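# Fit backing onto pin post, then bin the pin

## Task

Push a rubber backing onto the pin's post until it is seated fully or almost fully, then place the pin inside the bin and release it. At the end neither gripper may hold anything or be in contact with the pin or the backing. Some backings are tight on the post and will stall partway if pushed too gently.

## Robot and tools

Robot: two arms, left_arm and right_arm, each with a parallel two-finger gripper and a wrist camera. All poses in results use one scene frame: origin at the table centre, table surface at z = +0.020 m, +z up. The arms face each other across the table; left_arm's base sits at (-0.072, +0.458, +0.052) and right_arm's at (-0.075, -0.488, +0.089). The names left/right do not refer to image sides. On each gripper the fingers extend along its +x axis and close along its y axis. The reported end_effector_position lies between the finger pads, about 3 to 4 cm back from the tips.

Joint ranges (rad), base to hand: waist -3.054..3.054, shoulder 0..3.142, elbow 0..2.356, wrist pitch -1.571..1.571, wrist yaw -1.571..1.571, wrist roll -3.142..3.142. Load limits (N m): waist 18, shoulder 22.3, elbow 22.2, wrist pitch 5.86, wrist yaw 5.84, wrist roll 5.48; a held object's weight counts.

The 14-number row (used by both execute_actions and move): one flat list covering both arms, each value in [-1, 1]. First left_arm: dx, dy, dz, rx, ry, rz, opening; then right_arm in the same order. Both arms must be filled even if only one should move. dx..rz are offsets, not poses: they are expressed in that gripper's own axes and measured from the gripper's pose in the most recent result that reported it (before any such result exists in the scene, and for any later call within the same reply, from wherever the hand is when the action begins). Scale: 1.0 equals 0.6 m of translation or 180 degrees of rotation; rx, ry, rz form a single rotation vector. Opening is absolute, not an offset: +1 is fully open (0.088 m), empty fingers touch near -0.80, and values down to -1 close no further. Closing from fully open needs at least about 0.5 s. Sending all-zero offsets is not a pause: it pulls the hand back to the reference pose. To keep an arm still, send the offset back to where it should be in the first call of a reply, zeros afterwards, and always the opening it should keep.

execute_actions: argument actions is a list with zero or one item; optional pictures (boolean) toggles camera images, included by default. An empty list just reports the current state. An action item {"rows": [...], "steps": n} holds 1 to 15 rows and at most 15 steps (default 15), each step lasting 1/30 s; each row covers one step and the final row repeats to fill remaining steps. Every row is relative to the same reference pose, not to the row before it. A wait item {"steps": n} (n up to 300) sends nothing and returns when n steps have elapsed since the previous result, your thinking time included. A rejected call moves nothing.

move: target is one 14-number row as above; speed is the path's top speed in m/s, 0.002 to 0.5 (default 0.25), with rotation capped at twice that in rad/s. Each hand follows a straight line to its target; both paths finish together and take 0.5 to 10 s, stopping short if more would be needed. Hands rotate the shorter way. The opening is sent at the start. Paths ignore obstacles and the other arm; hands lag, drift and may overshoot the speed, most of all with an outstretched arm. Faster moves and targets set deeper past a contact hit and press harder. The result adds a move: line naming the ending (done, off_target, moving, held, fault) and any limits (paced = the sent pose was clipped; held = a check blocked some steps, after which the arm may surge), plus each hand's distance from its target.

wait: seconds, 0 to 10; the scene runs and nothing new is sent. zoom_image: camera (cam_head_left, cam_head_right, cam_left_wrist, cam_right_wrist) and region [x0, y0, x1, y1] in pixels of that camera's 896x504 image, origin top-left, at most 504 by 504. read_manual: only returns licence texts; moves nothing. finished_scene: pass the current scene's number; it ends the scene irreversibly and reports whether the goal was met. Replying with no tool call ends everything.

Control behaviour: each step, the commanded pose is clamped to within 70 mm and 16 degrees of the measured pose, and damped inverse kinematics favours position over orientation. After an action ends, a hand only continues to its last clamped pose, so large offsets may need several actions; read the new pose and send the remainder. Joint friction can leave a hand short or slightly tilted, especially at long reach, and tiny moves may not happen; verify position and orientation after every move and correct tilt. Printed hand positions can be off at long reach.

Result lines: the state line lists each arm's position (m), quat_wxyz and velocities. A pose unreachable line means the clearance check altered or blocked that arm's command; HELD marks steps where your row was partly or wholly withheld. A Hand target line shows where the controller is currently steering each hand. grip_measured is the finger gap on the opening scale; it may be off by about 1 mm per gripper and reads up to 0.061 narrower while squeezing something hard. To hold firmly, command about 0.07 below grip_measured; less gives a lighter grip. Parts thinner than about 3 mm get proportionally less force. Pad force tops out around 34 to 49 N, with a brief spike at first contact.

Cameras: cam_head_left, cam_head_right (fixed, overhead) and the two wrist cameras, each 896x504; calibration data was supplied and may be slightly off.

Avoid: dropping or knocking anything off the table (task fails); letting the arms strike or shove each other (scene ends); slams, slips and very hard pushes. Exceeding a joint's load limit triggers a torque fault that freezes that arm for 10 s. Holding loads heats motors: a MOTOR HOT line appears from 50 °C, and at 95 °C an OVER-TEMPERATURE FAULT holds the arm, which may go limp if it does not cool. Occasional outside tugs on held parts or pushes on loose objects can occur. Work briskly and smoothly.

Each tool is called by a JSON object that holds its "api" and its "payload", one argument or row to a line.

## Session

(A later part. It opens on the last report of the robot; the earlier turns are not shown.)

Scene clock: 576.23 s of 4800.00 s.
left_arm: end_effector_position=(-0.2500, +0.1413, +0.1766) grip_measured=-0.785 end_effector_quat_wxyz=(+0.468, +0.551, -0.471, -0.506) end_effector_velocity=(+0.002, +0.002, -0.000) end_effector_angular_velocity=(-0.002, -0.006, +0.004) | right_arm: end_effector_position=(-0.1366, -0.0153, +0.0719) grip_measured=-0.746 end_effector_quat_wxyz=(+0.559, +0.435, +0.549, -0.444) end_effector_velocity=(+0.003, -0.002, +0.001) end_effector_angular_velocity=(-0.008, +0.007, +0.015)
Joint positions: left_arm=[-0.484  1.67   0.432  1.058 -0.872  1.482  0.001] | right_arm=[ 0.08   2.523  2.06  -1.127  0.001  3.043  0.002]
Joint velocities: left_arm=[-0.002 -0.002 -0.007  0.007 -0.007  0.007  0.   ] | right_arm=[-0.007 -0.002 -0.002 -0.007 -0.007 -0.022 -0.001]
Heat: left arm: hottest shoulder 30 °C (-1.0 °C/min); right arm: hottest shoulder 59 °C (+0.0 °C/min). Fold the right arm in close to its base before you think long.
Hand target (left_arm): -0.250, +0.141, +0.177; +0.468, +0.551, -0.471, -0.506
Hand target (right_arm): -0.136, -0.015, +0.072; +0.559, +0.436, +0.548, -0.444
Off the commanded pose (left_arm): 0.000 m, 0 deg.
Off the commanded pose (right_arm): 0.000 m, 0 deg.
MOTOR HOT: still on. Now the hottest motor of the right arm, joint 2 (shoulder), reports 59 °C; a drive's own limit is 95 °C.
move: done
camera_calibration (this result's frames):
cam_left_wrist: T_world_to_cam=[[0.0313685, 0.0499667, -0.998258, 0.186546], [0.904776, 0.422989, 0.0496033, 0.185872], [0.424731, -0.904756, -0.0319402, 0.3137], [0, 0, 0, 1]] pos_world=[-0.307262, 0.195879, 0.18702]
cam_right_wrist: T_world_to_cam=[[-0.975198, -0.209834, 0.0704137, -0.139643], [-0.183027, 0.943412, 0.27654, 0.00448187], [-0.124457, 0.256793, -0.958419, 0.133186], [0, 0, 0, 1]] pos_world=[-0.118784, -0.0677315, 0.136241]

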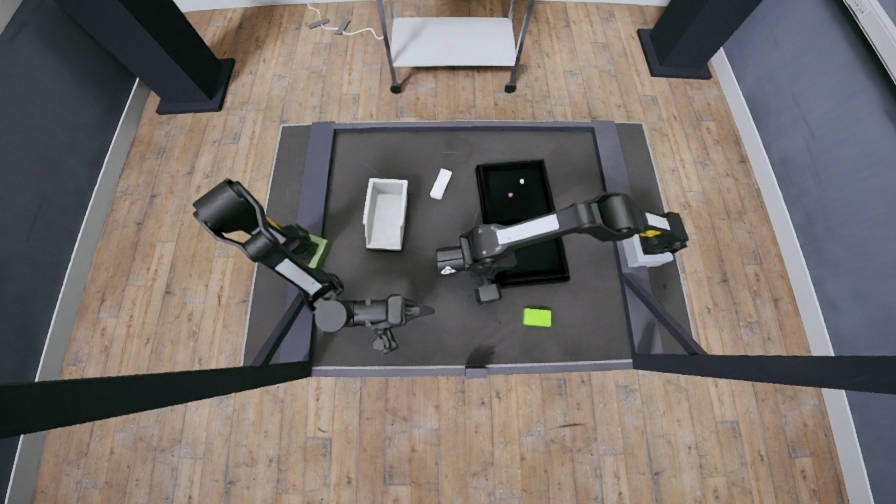

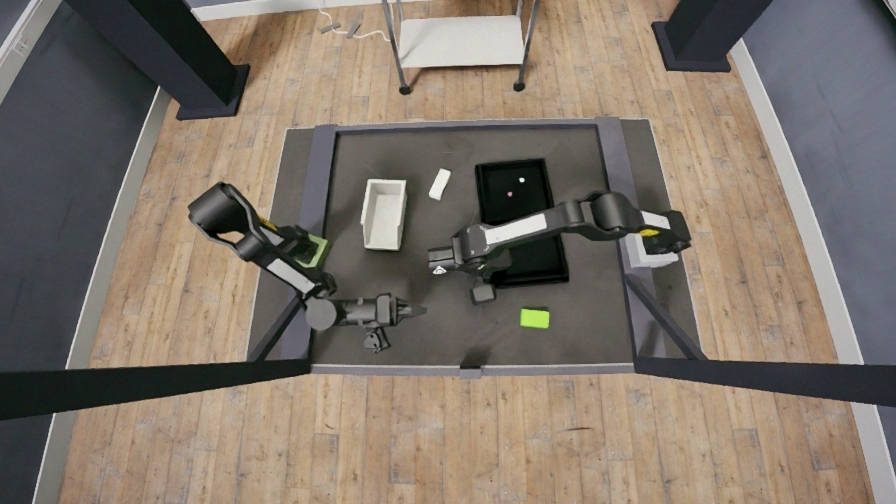

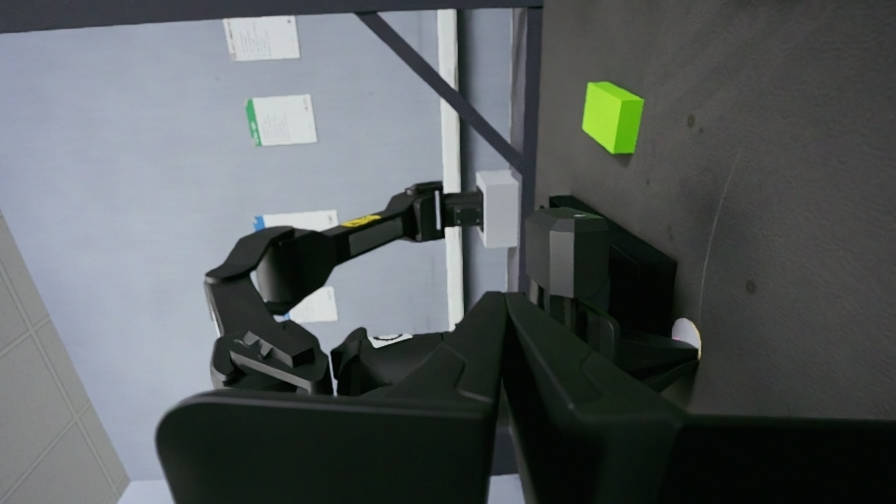

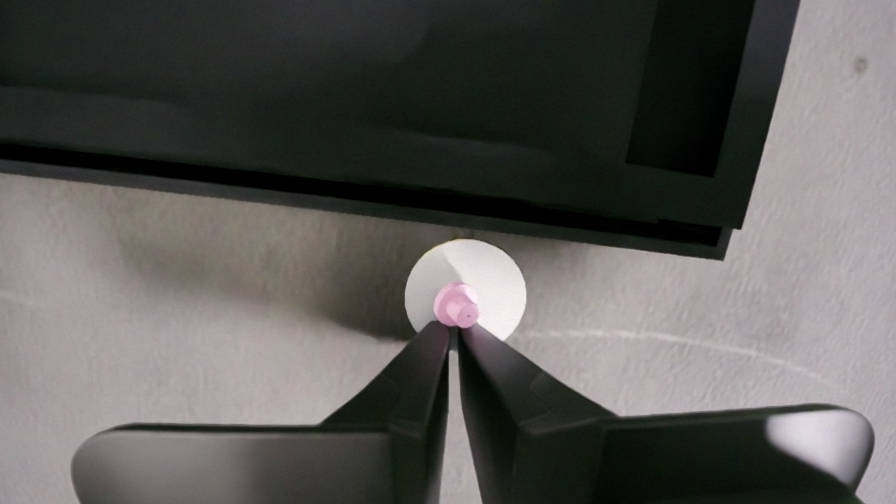

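{"api": "move", "payload": {
  "target": [0,0,0,0,0,0,-1,0,-0.005,0.045,0,-0.01,0,-0.74],
  "speed": 0.015
}}

Scene clock: 585.13 s of 4800.00 s.
left_arm: end_effector_position=(-0.2500, +0.1413, +0.1766) grip_measured=-0.785 end_effector_quat_wxyz=(+0.468, +0.551, -0.471, -0.506) end_effector_velocity=(-0.001, +0.001, -0.001) end_effector_angular_velocity=(+0.006, +0.003, -0.009) | right_arm: end_effector_position=(-0.1335, -0.0322, +0.0793) grip_measured=-0.742 end_effector_quat_wxyz=(+0.558, +0.438, +0.549, -0.442) end_effector_velocity=(-0.001, -0.006, -0.001) end_effector_angular_velocity=(-0.018, +0.005, +0.010)
Joint positions: left_arm=[-0.484  1.67   0.432  1.058 -0.872  1.482  0.001] | right_arm=[ 0.08   2.428  1.915 -1.071  0.006  3.043  0.003]
Joint velocities: left_arm=[-0.002 -0.002 -0.002 -0.007  0.007 -0.007 -0.   ] | right_arm=[ 0.002 -0.007 -0.017 -0.007 -0.007 -0.007 -0.   ]
Heat: left arm: hottest shoulder 29 °C (-2.0 °C/min); right arm: hottest shoulder 61 °C (+4.0 °C/min). Fold the right arm in close to its base before you think long.
Hand target (left_arm): -0.250, +0.141, +0.177; +0.468, +0.551, -0.471, -0.506
Hand target (right_arm): -0.134, -0.042, +0.072; +0.567, +0.428, +0.540, -0.451
Off the commanded pose (left_arm): 0.000 m, 0 deg.
Off the commanded pose (right_arm): 0.012 m, 2 deg.
MOTOR HOT: still on. Now the hottest motor of the right arm, joint 2 (shoulder), reports 61 °C; a drive's own limit is 95 °C.
After step 90, 3.87 s passed at rest.
move: off_target (right_arm)
camera_calibration (this result's frames):
cam_left_wrist: T_world_to_cam=[[0.0313685, 0.0499667, -0.998258, 0.186546], [0.904776, 0.422989, 0.0496033, 0.185872], [0.424731, -0.904756, -0.0319402, 0.3137], [0, 0, 0, 1]] pos_world=[-0.307262, 0.195879, 0.18702]
cam_right_wrist: T_world_to_cam=[[-0.975485, -0.210373, 0.0645979, -0.140382], [-0.184368, 0.941514, 0.282063, 0.0182941], [-0.120158, 0.263238, -0.957219, 0.145683], [0, 0, 0, 1]] pos_world=[-0.116062, -0.0851059, 0.143358]

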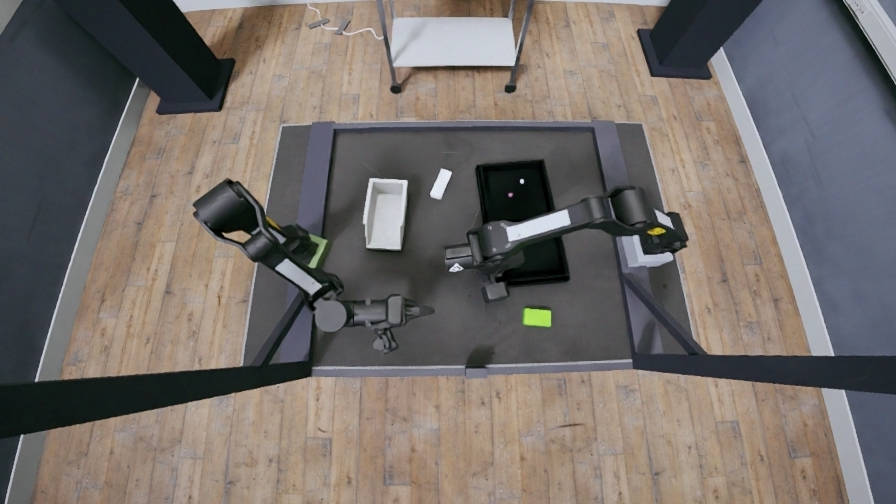

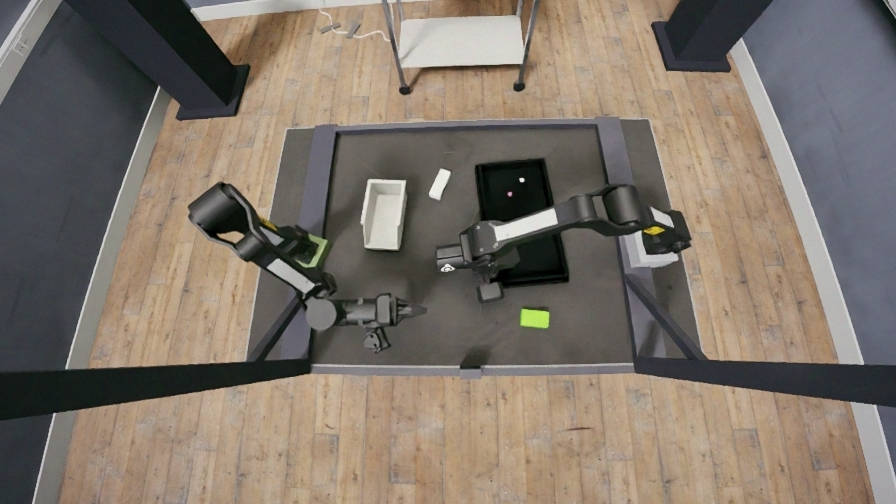

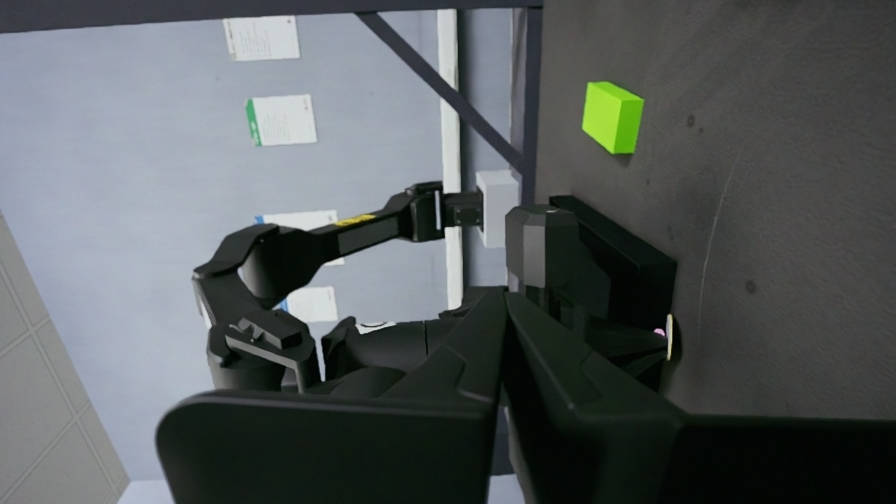

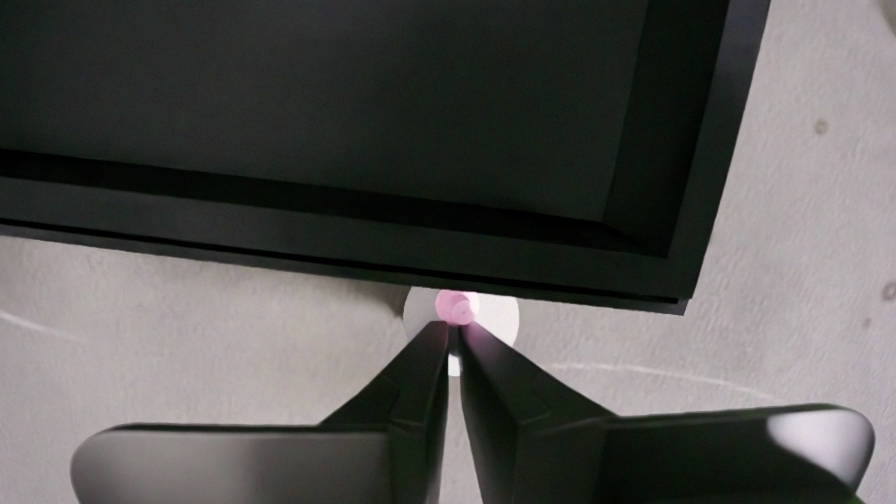

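{"api": "move", "payload": {
  "target": [0,0,0,0,0,0,-1,0.06,0,0.035,0,-0.015,0,-0.74],
  "speed": 0.015
}}

Scene clock: 592.67 s of 4800.00 s.
left_arm: end_effector_position=(-0.2500, +0.1413, +0.1766) grip_measured=-0.785 end_effector_quat_wxyz=(+0.468, +0.551, -0.471, -0.506) end_effector_velocity=(+0.004, +0.002, +0.000) end_effector_angular_velocity=(-0.006, +0.021, +0.022) | right_arm: end_effector_position=(-0.1336, -0.0315, +0.0683) grip_measured=-0.742 end_effector_quat_wxyz=(+0.546, +0.450, +0.560, -0.430) end_effector_velocity=(+0.003, -0.003, -0.001) end_effector_angular_velocity=(-0.011, -0.009, +0.005)
Joint positions: left_arm=[-0.484  1.67   0.432  1.058 -0.872  1.482  0.001] | right_arm=[ 0.08   2.403  1.823 -0.957  0.007  3.043  0.003]
Joint velocities: left_arm=[-0.002 -0.002 -0.007  0.007 -0.022 -0.022 -0.   ] | right_arm=[-0.002 -0.002 -0.007 -0.007  0.007 -0.007 -0.   ]
Heat: left arm: hottest shoulder 29 °C (-2.0 °C/min); right arm: hottest shoulder 61 °C (+4.0 °C/min). Fold the right arm in close to its base before you think long.
Hand target (left_arm): -0.250, +0.141, +0.177; +0.468, +0.551, -0.471, -0.506
Hand target (right_arm): -0.129, -0.053, +0.045; +0.571, +0.428, +0.536, -0.452
Off the commanded pose (left_arm): 0.000 m, 0 deg.
Off the commanded pose (right_arm): 0.033 m, 5 deg.
MOTOR HOT: still on. Now the hottest motor of the right arm, joint 2 (shoulder), reports 61 °C; a drive's own limit is 95 °C.
After step 90, 1.53 s passed at rest.
move: off_target (right_arm)
camera_calibration (this result's frames):
cam_left_wrist: T_world_to_cam=[[0.0313685, 0.0499667, -0.998258, 0.186546], [0.904776, 0.422989, 0.0496033, 0.185872], [0.424731, -0.904756, -0.0319402, 0.3137], [0, 0, 0, 1]] pos_world=[-0.307262, 0.195879, 0.18702]
cam_right_wrist: T_world_to_cam=[[-0.975133, -0.213277, 0.0602435, -0.139298], [-0.182643, 0.927335, 0.326635, 0.0174753], [-0.12553, 0.307509, -0.943229, 0.134621], [0, 0, 0, 1]] pos_world=[-0.115743, -0.0873116, 0.129662]

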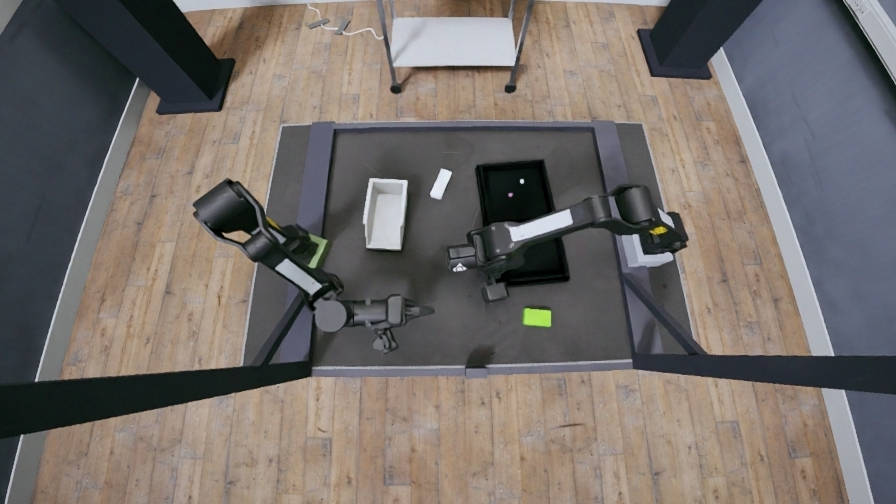

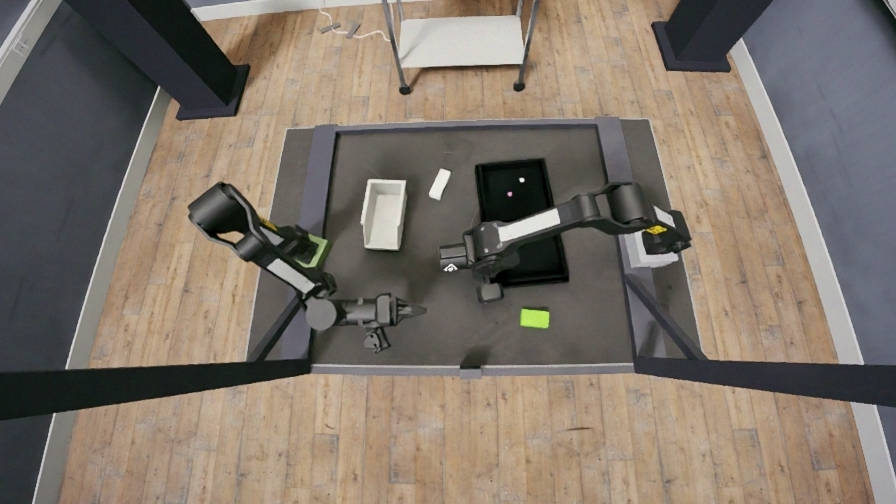

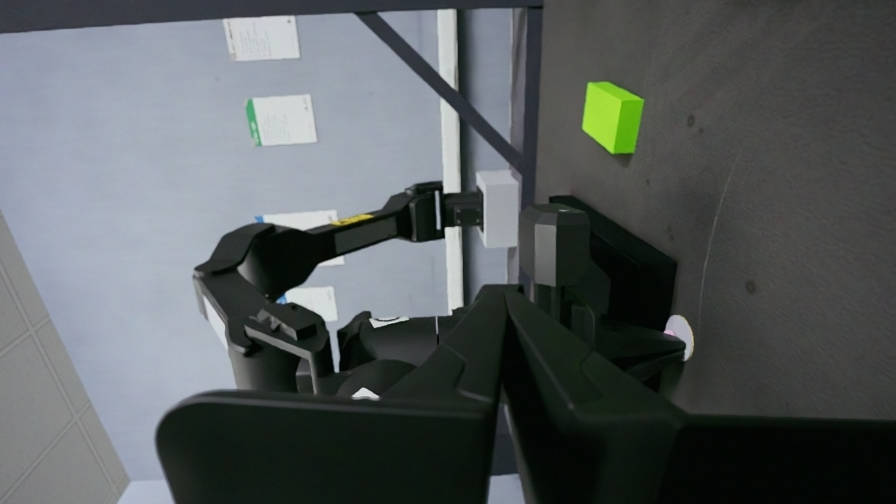

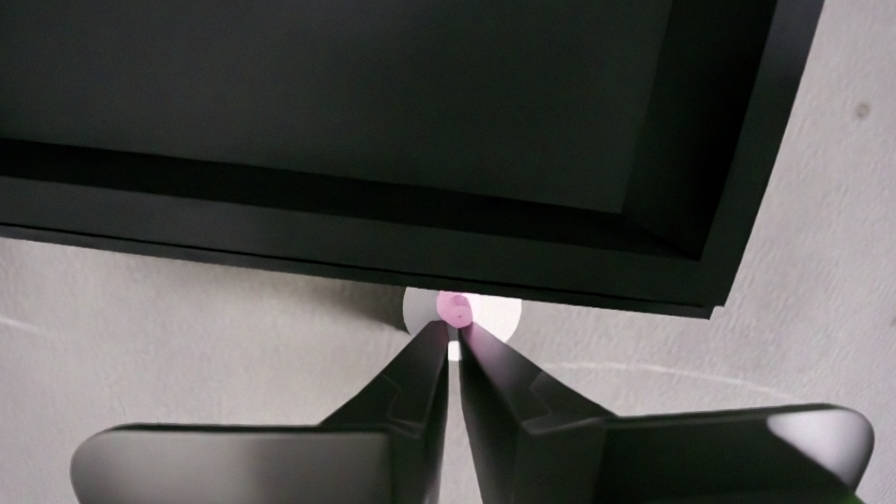

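{"api": "move", "payload": {
  "target": [0,0,0,0,0,0,-1,0.04,0,0.075,0,-0.05,0,-0.74],
  "speed": 0.02
}}

Scene clock: 598.40 s of 4800.00 s.
left_arm: end_effector_position=(-0.2500, +0.1413, +0.1766) grip_measured=-0.785 end_effector_quat_wxyz=(+0.468, +0.551, -0.471, -0.506) end_effector_velocity=(-0.003, +0.002, -0.001) end_effector_angular_velocity=(+0.006, -0.012, -0.015) | right_arm: end_effector_position=(-0.1285, -0.0439, +0.0768) grip_measured=-0.742 end_effector_quat_wxyz=(+0.555, +0.449, +0.551, -0.433) end_effector_velocity=(+0.003, -0.003, -0.001) end_effector_angular_velocity=(-0.013, +0.006, +0.000)
Joint positions: left_arm=[-0.484  1.67   0.432  1.058 -0.872  1.482  0.001] | right_arm=[ 0.077  2.358  1.778 -0.978  0.02   3.043  0.003]
Joint velocities: left_arm=[-0.007 -0.002 -0.002 -0.007  0.007  0.007 -0.   ] | right_arm=[-0.007 -0.002 -0.007 -0.007 -0.007 -0.007 -0.   ]
Heat: left arm: hottest shoulder 29 °C (-2.0 °C/min); right arm: hottest shoulder 60 °C (+4.1 °C/min). Fold the right arm in close to its base before you think long.
Hand target (left_arm): -0.250, +0.141, +0.177; +0.468, +0.551, -0.471, -0.506
Hand target (right_arm): -0.124, -0.075, +0.046; +0.589, +0.414, +0.516, -0.464
Off the commanded pose (left_arm): 0.000 m, 0 deg.
Off the commanded pose (right_arm): 0.046 m, 8 deg.
MOTOR HOT: still on. Now the hottest motor of the right arm, joint 2 (shoulder), reports 60 °C; a drive's own limit is 95 °C.
move: off_target (right_arm)
camera_calibration (this result's frames):
cam_left_wrist: T_world_to_cam=[[0.0313685, 0.0499667, -0.998258, 0.186546], [0.904776, 0.422989, 0.0496033, 0.185872], [0.424731, -0.904756, -0.0319402, 0.3137], [0, 0, 0, 1]] pos_world=[-0.307262, 0.195879, 0.18702]
cam_right_wrist: T_world_to_cam=[[-0.976734, -0.208911, 0.0484411, -0.136622], [-0.184682, 0.934217, 0.305174, 0.028806], [-0.109009, 0.289128, -0.951064, 0.149027], [0, 0, 0, 1]] pos_world=[-0.111879, -0.0985408, 0.139561]

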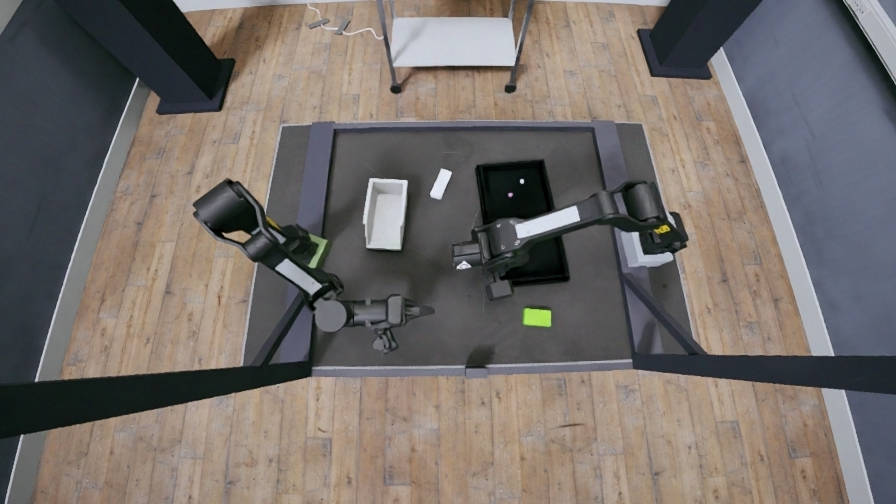

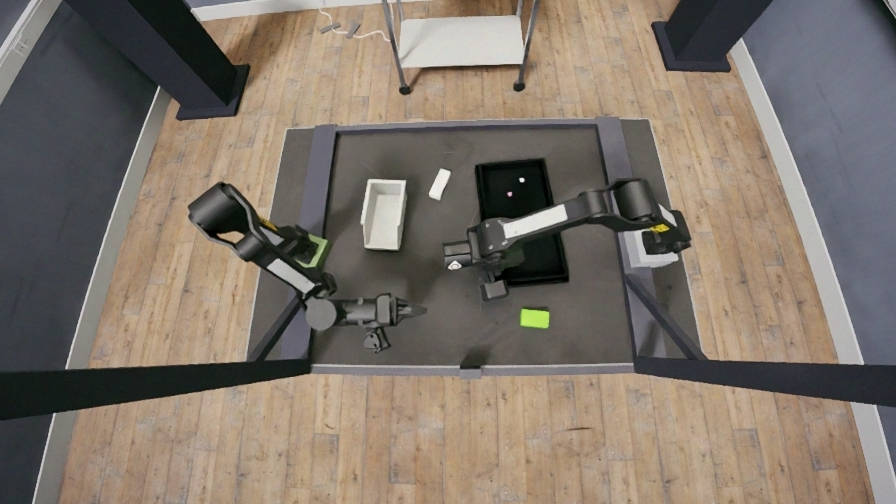

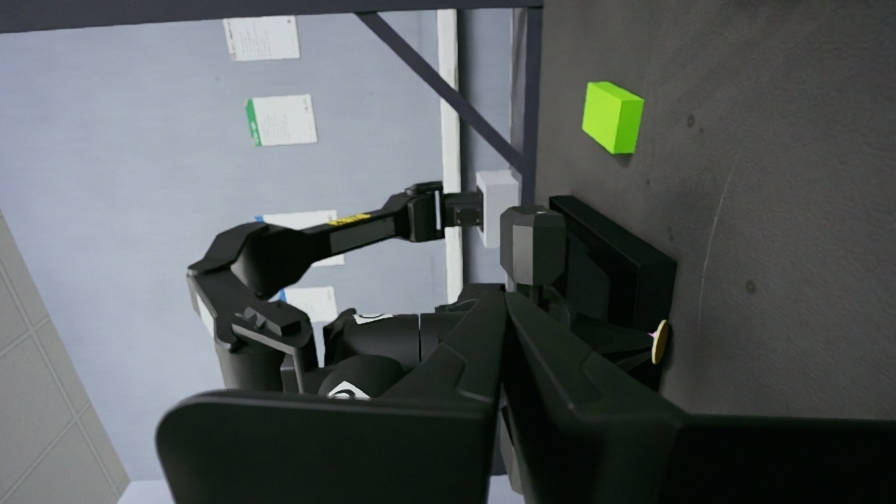

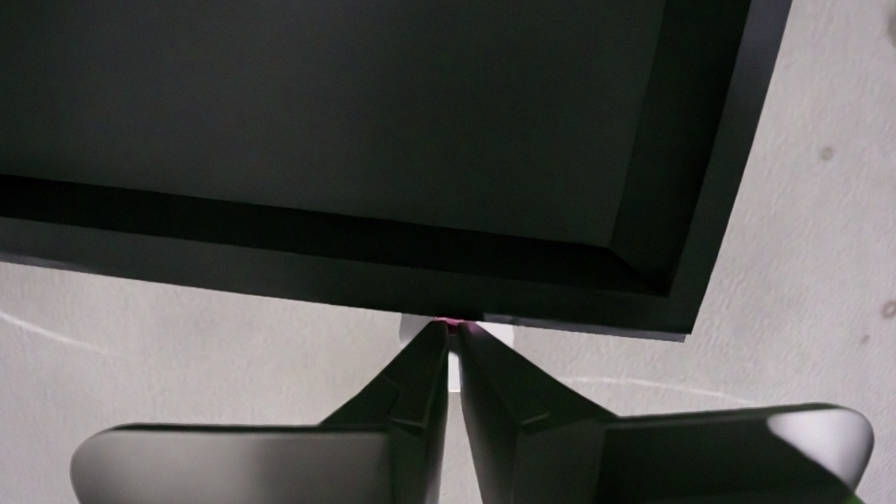

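{"api": "move", "payload": {
  "target": [0,0,0,0,0,0,-1,0.09,0,0.03,0,-0.02,0,-0.74],
  "speed": 0.02
}}

Scene clock: 603.23 s of 4800.00 s.
left_arm: end_effector_position=(-0.2500, +0.1413, +0.1766) grip_measured=-0.785 end_effector_quat_wxyz=(+0.468, +0.551, -0.471, -0.506) end_effector_velocity=(+0.002, +0.002, -0.002) end_effector_angular_velocity=(+0.007, -0.003, +0.006) | right_arm: end_effector_position=(-0.1293, -0.0357, +0.0634) grip_measured=-0.741 end_effector_quat_wxyz=(+0.540, +0.463, +0.565, -0.418) end_effector_velocity=(+0.002, +0.001, +0.001) end_effector_angular_velocity=(+0.006, +0.008, +0.000)
Joint positions: left_arm=[-0.484  1.67   0.432  1.058 -0.872  1.482  0.001] | right_arm=[ 0.077  2.362  1.726 -0.865  0.022  3.042  0.003]
Joint velocities: left_arm=[-0.002 -0.002 -0.007 -0.007 -0.007 -0.007 -0.   ] | right_arm=[-0.007 -0.002 -0.002  0.007 -0.007 -0.007 -0.   ]
Heat: left arm: hottest shoulder 29 °C (-1.0 °C/min); right arm: hottest shoulder 58 °C (+2.0 °C/min). Fold the right arm in close to its base before you think long.
Hand target (left_arm): -0.250, +0.141, +0.177; +0.468, +0.551, -0.471, -0.506
Hand target (right_arm): -0.124, -0.062, +0.026; +0.572, +0.435, +0.534, -0.447
Off the commanded pose (left_arm): 0.000 m, 0 deg.
Off the commanded pose (right_arm): 0.048 m, 7 deg.
MOTOR HOT: still on. Now the hottest motor of the right arm, joint 2 (shoulder), reports 58 °C; a drive's own limit is 95 °C.
move: off_target (right_arm)
camera_calibration (this result's frames):
cam_left_wrist: T_world_to_cam=[[0.0313685, 0.0499667, -0.998258, 0.186546], [0.904776, 0.422989, 0.0496033, 0.185872], [0.424731, -0.904756, -0.0319402, 0.3137], [0, 0, 0, 1]] pos_world=[-0.307262, 0.195879, 0.18702]
cam_right_wrist: T_world_to_cam=[[-0.976411, -0.211798, 0.0419792, -0.134703], [-0.1831, 0.915242, 0.358895, 0.021235], [-0.114435, 0.342743, -0.932433, 0.133889], [0, 0, 0, 1]] pos_world=[-0.112316, -0.0938546, 0.122876]

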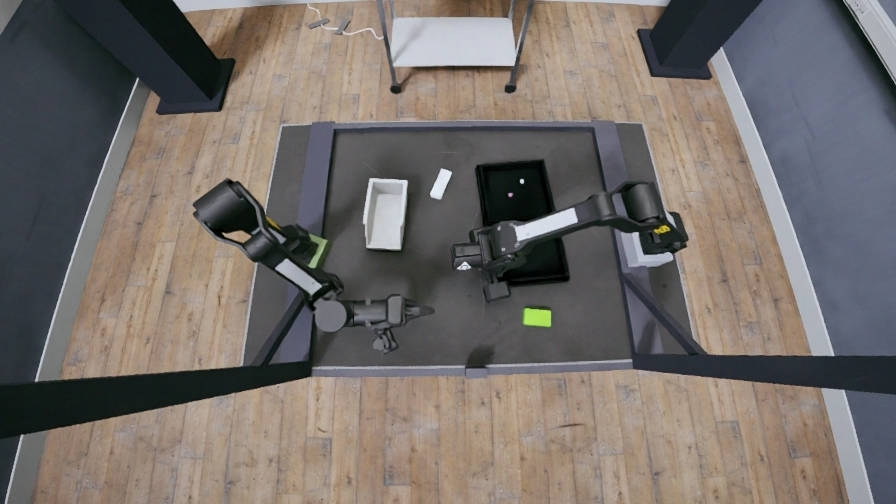

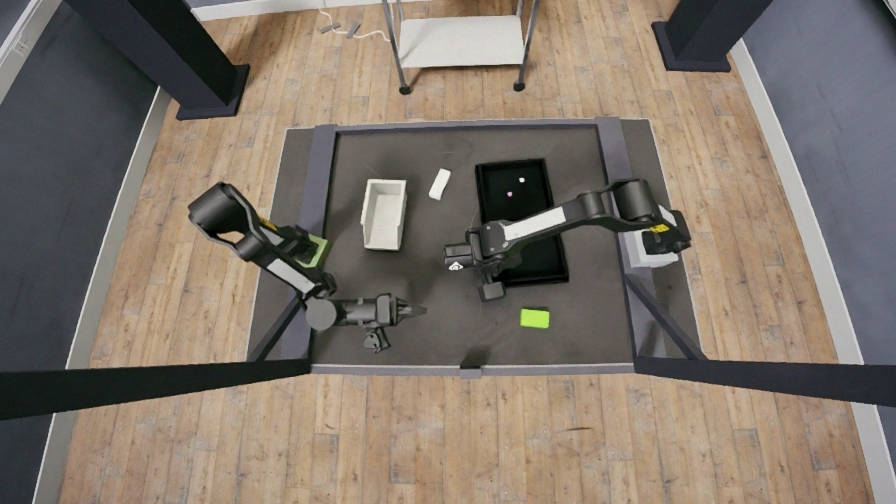

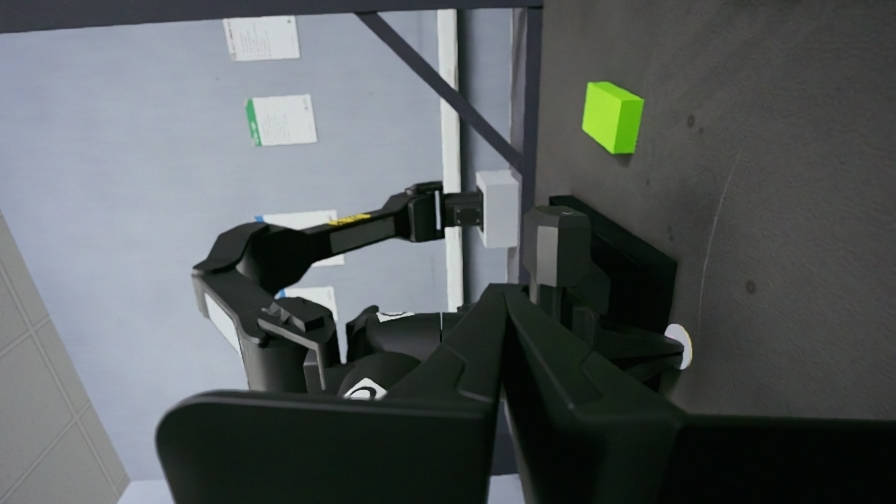

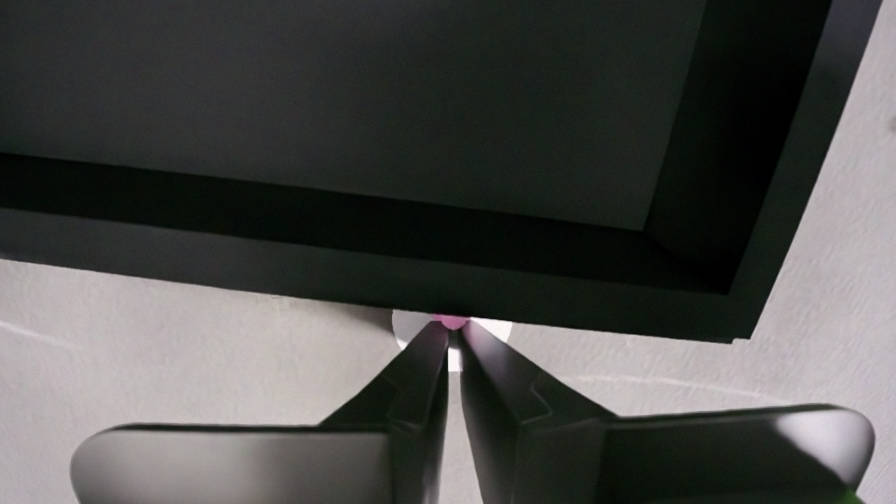

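Open, lift and look.

{"api": "move", "payload": {
  "target": [0,0,0,0,0,0,-1,0,0,-0.008,0,0,0,-0.4],
  "speed": 0.03
}}

{"api": "move", "payload": {
  "target": [0,0,0,0,0,0,-1,-0.06,0,-0.02,0,-0.06,0,-0.4],
  "speed": 0.05
}}

Scene clock: 607.43 s of 4800.00 s.
left_arm: end_effector_position=(-0.2500, +0.1413, +0.1766) grip_measured=-0.785 end_effector_quat_wxyz=(+0.468, +0.551, -0.471, -0.506) end_effector_velocity=(+0.001, +0.001, -0.003) end_effector_angular_velocity=(+0.013, -0.010, +0.006) | right_arm: end_effector_position=(-0.1284, -0.0298, +0.0714) grip_measured=-0.403 end_effector_quat_wxyz=(+0.536, +0.469, +0.567, -0.413) end_effector_velocity=(+0.000, -0.001, +0.001) end_effector_angular_velocity=(-0.005, +0.022, -0.013)
Joint positions: left_arm=[-0.484  1.67   0.432  1.058 -0.872  1.482  0.001] | right_arm=[ 0.075  2.358  1.752 -0.878  0.026  3.042  0.019]
Joint velocities: left_arm=[-0.002 -0.002 -0.002 -0.022 -0.007 -0.007 -0.   ] | right_arm=[-0.007 -0.002  0.002 -0.007 -0.022  0.007  0.   ]
Heat: left arm: hottest shoulder 29 °C (-1.0 °C/min); right arm: hottest shoulder 56 °C (-1.0 °C/min). Fold the right arm in close to its base before you think long.
Hand target (left_arm): -0.250, +0.141, +0.177; +0.468, +0.551, -0.471, -0.506
Hand target (right_arm): -0.130, -0.031, +0.064; +0.540, +0.463, +0.565, -0.418
Off the commanded pose (left_arm): 0.000 m, 0 deg.
Off the commanded pose (right_arm): 0.008 m, 1 deg.
MOTOR HOT: still on. Now the hottest motor of the right arm, joint 2 (shoulder), reports 56 °C; a drive's own limit is 95 °C.
After step 90, 0.43 s passed at rest.
move: done
camera_calibration (this result's frames):
cam_left_wrist: T_world_to_cam=[[0.0313685, 0.0499667, -0.998258, 0.186546], [0.904776, 0.422989, 0.0496033, 0.185872], [0.424731, -0.904756, -0.0319402, 0.3137], [0, 0, 0, 1]] pos_world=[-0.307262, 0.195879, 0.18702]
cam_right_wrist: T_world_to_cam=[[-0.977021, -0.209961, 0.036687, -0.132554], [-0.181341, 0.909293, 0.374567, 0.0120042], [-0.112004, 0.359307, -0.926474, 0.139775], [0, 0, 0, 1]] pos_world=[-0.111676, -0.0889687, 0.129864]

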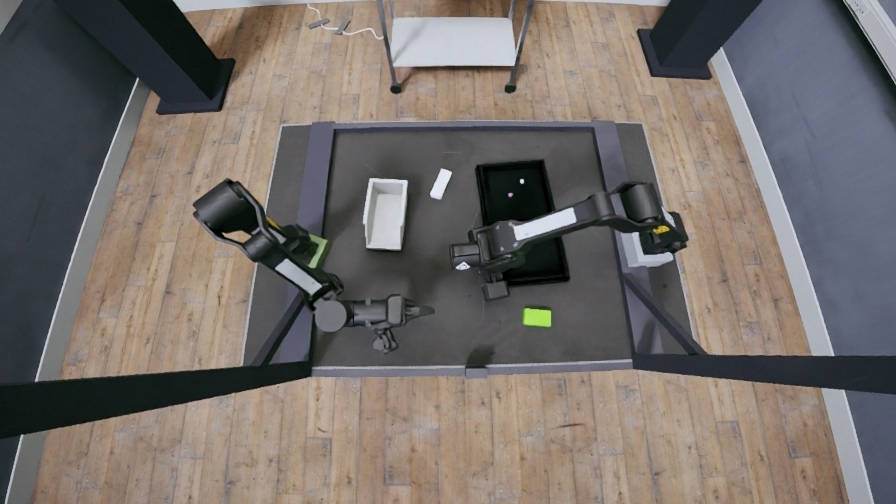

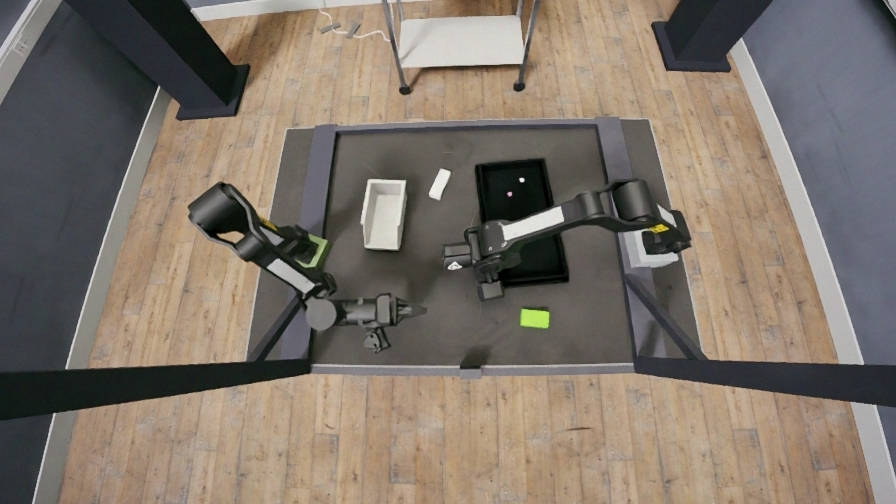

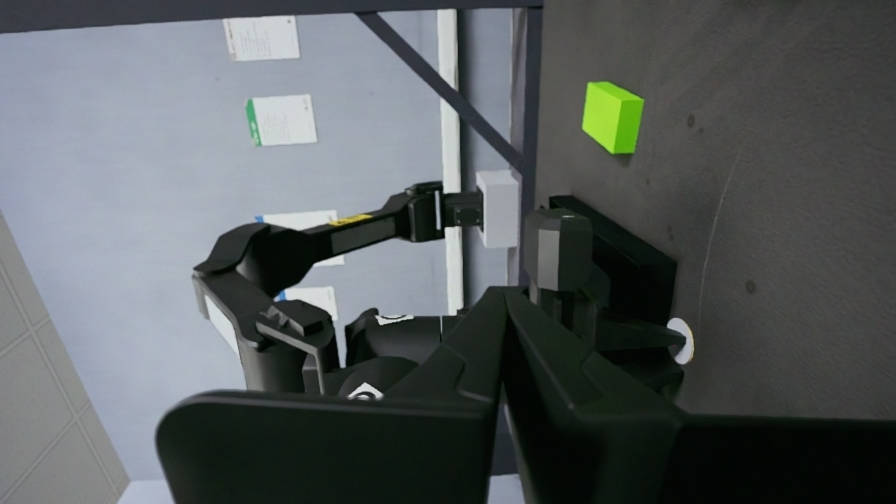

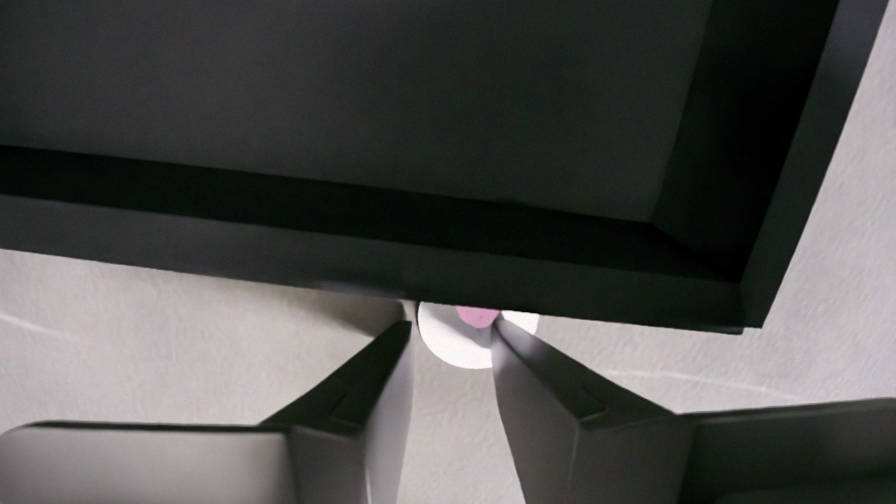

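Scene clock: 609.60 s of 4800.00 s.
left_arm: end_effector_position=(-0.2500, +0.1413, +0.1766) grip_measured=-0.785 end_effector_quat_wxyz=(+0.468, +0.551, -0.471, -0.506) end_effector_velocity=(+0.003, +0.001, +0.002) end_effector_angular_velocity=(-0.008, +0.010, +0.020) | right_arm: end_effector_position=(-0.1306, -0.0210, +0.1154) grip_measured=-0.402 end_effector_quat_wxyz=(+0.582, +0.432, +0.520, -0.453) end_effector_velocity=(+0.000, -0.004, +0.002) end_effector_angular_velocity=(-0.036, -0.010, +0.025)
Joint positions: left_arm=[-0.484  1.67   0.432  1.058 -0.872  1.482  0.001] | right_arm=[ 0.081  2.533  2.25  -1.371  0.039  3.055  0.019]
Joint velocities: left_arm=[-0.002 -0.002 -0.002  0.007 -0.022 -0.007 -0.   ] | right_arm=[ 0.002  0.027  0.056 -0.066  0.007 -0.022 -0.   ]
Heat: left arm: hottest shoulder 29 °C (-1.0 °C/min); right arm: hottest shoulder 56 °C (-2.0 °C/min). Fold the right arm in close to its base before you think long.
Hand target (left_arm): -0.250, +0.141, +0.177; +0.468, +0.551, -0.471, -0.506
Hand target (right_arm): -0.131, -0.022, +0.109; +0.587, +0.428, +0.515, -0.456
Off the commanded pose (left_arm): 0.000 m, 0 deg.
Off the commanded pose (right_arm): 0.007 m, 1 deg.
MOTOR HOT: still on. Now the hottest motor of the right arm, joint 2 (shoulder), reports 56 °C; a drive's own limit is 95 °C.
move: done
camera_calibration (this result's frames):
cam_left_wrist: T_world_to_cam=[[0.0313685, 0.0499667, -0.998258, 0.186546], [0.904776, 0.422989, 0.0496033, 0.185872], [0.424731, -0.904756, -0.0319402, 0.3137], [0, 0, 0, 1]] pos_world=[-0.307262, 0.195879, 0.18702]
cam_right_wrist: T_world_to_cam=[[-0.979623, -0.197394, 0.0370643, -0.134591], [-0.185317, 0.959515, 0.212104, 0.00637586], [-0.0774318, 0.200913, -0.976544, 0.18412], [0, 0, 0, 1]] pos_world=[-0.11641, -0.0696775, 0.183438]

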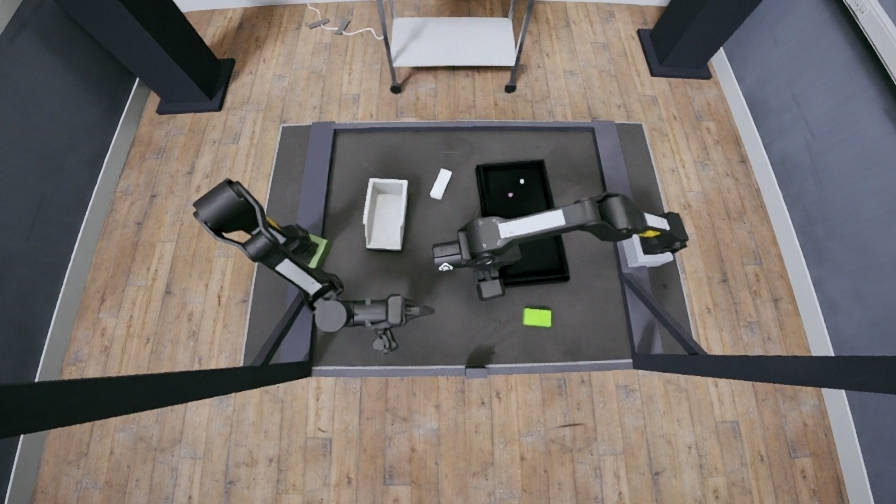

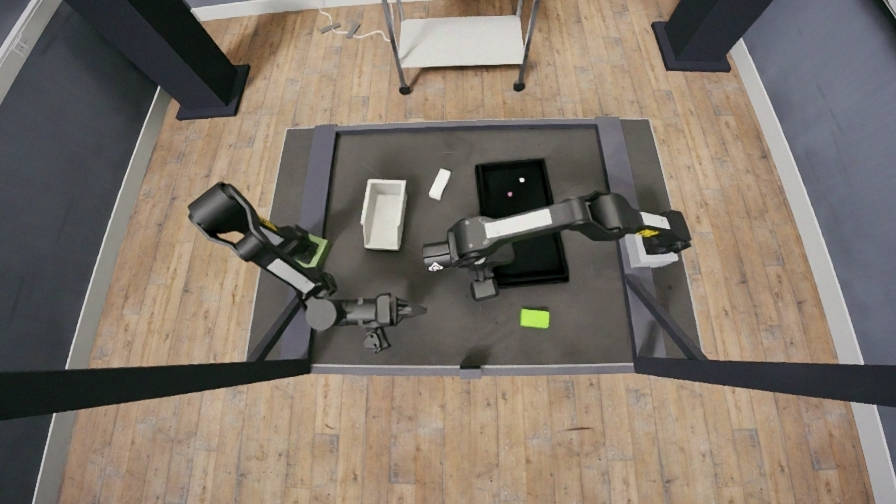

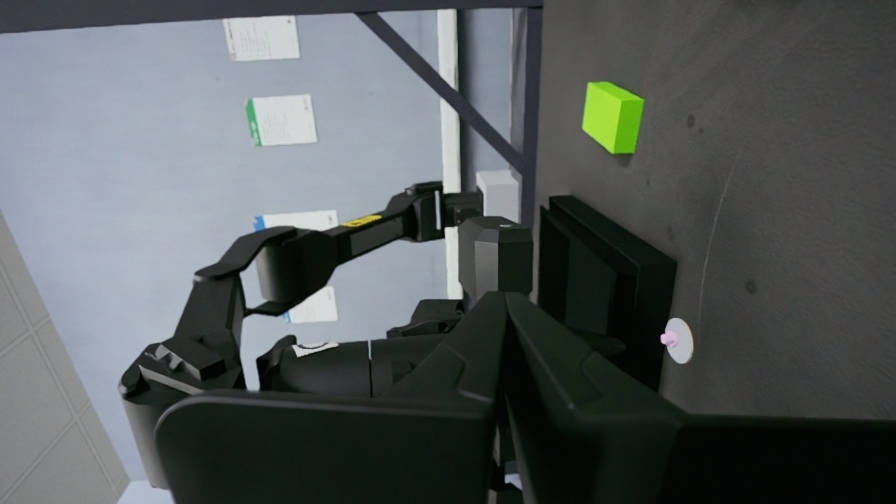

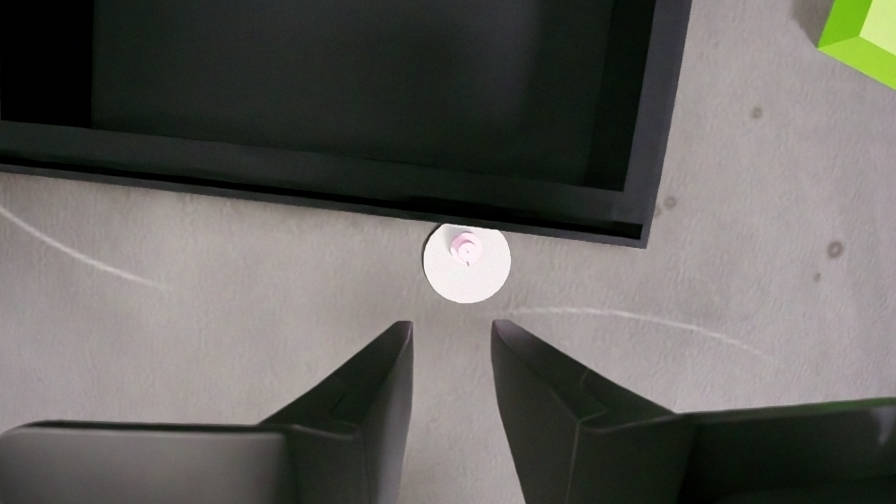

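{"api": "zoom_image", "payload": {
  "camera": "cam_right_wrist",
  "region": [410,210,530,310]
}}

Region (410, 210, 530, 310) of cam_right_wrist's 896x504 image, scaled by 4.200, with more detail than that image has.

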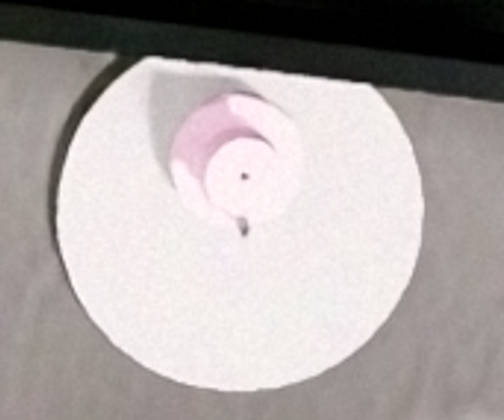

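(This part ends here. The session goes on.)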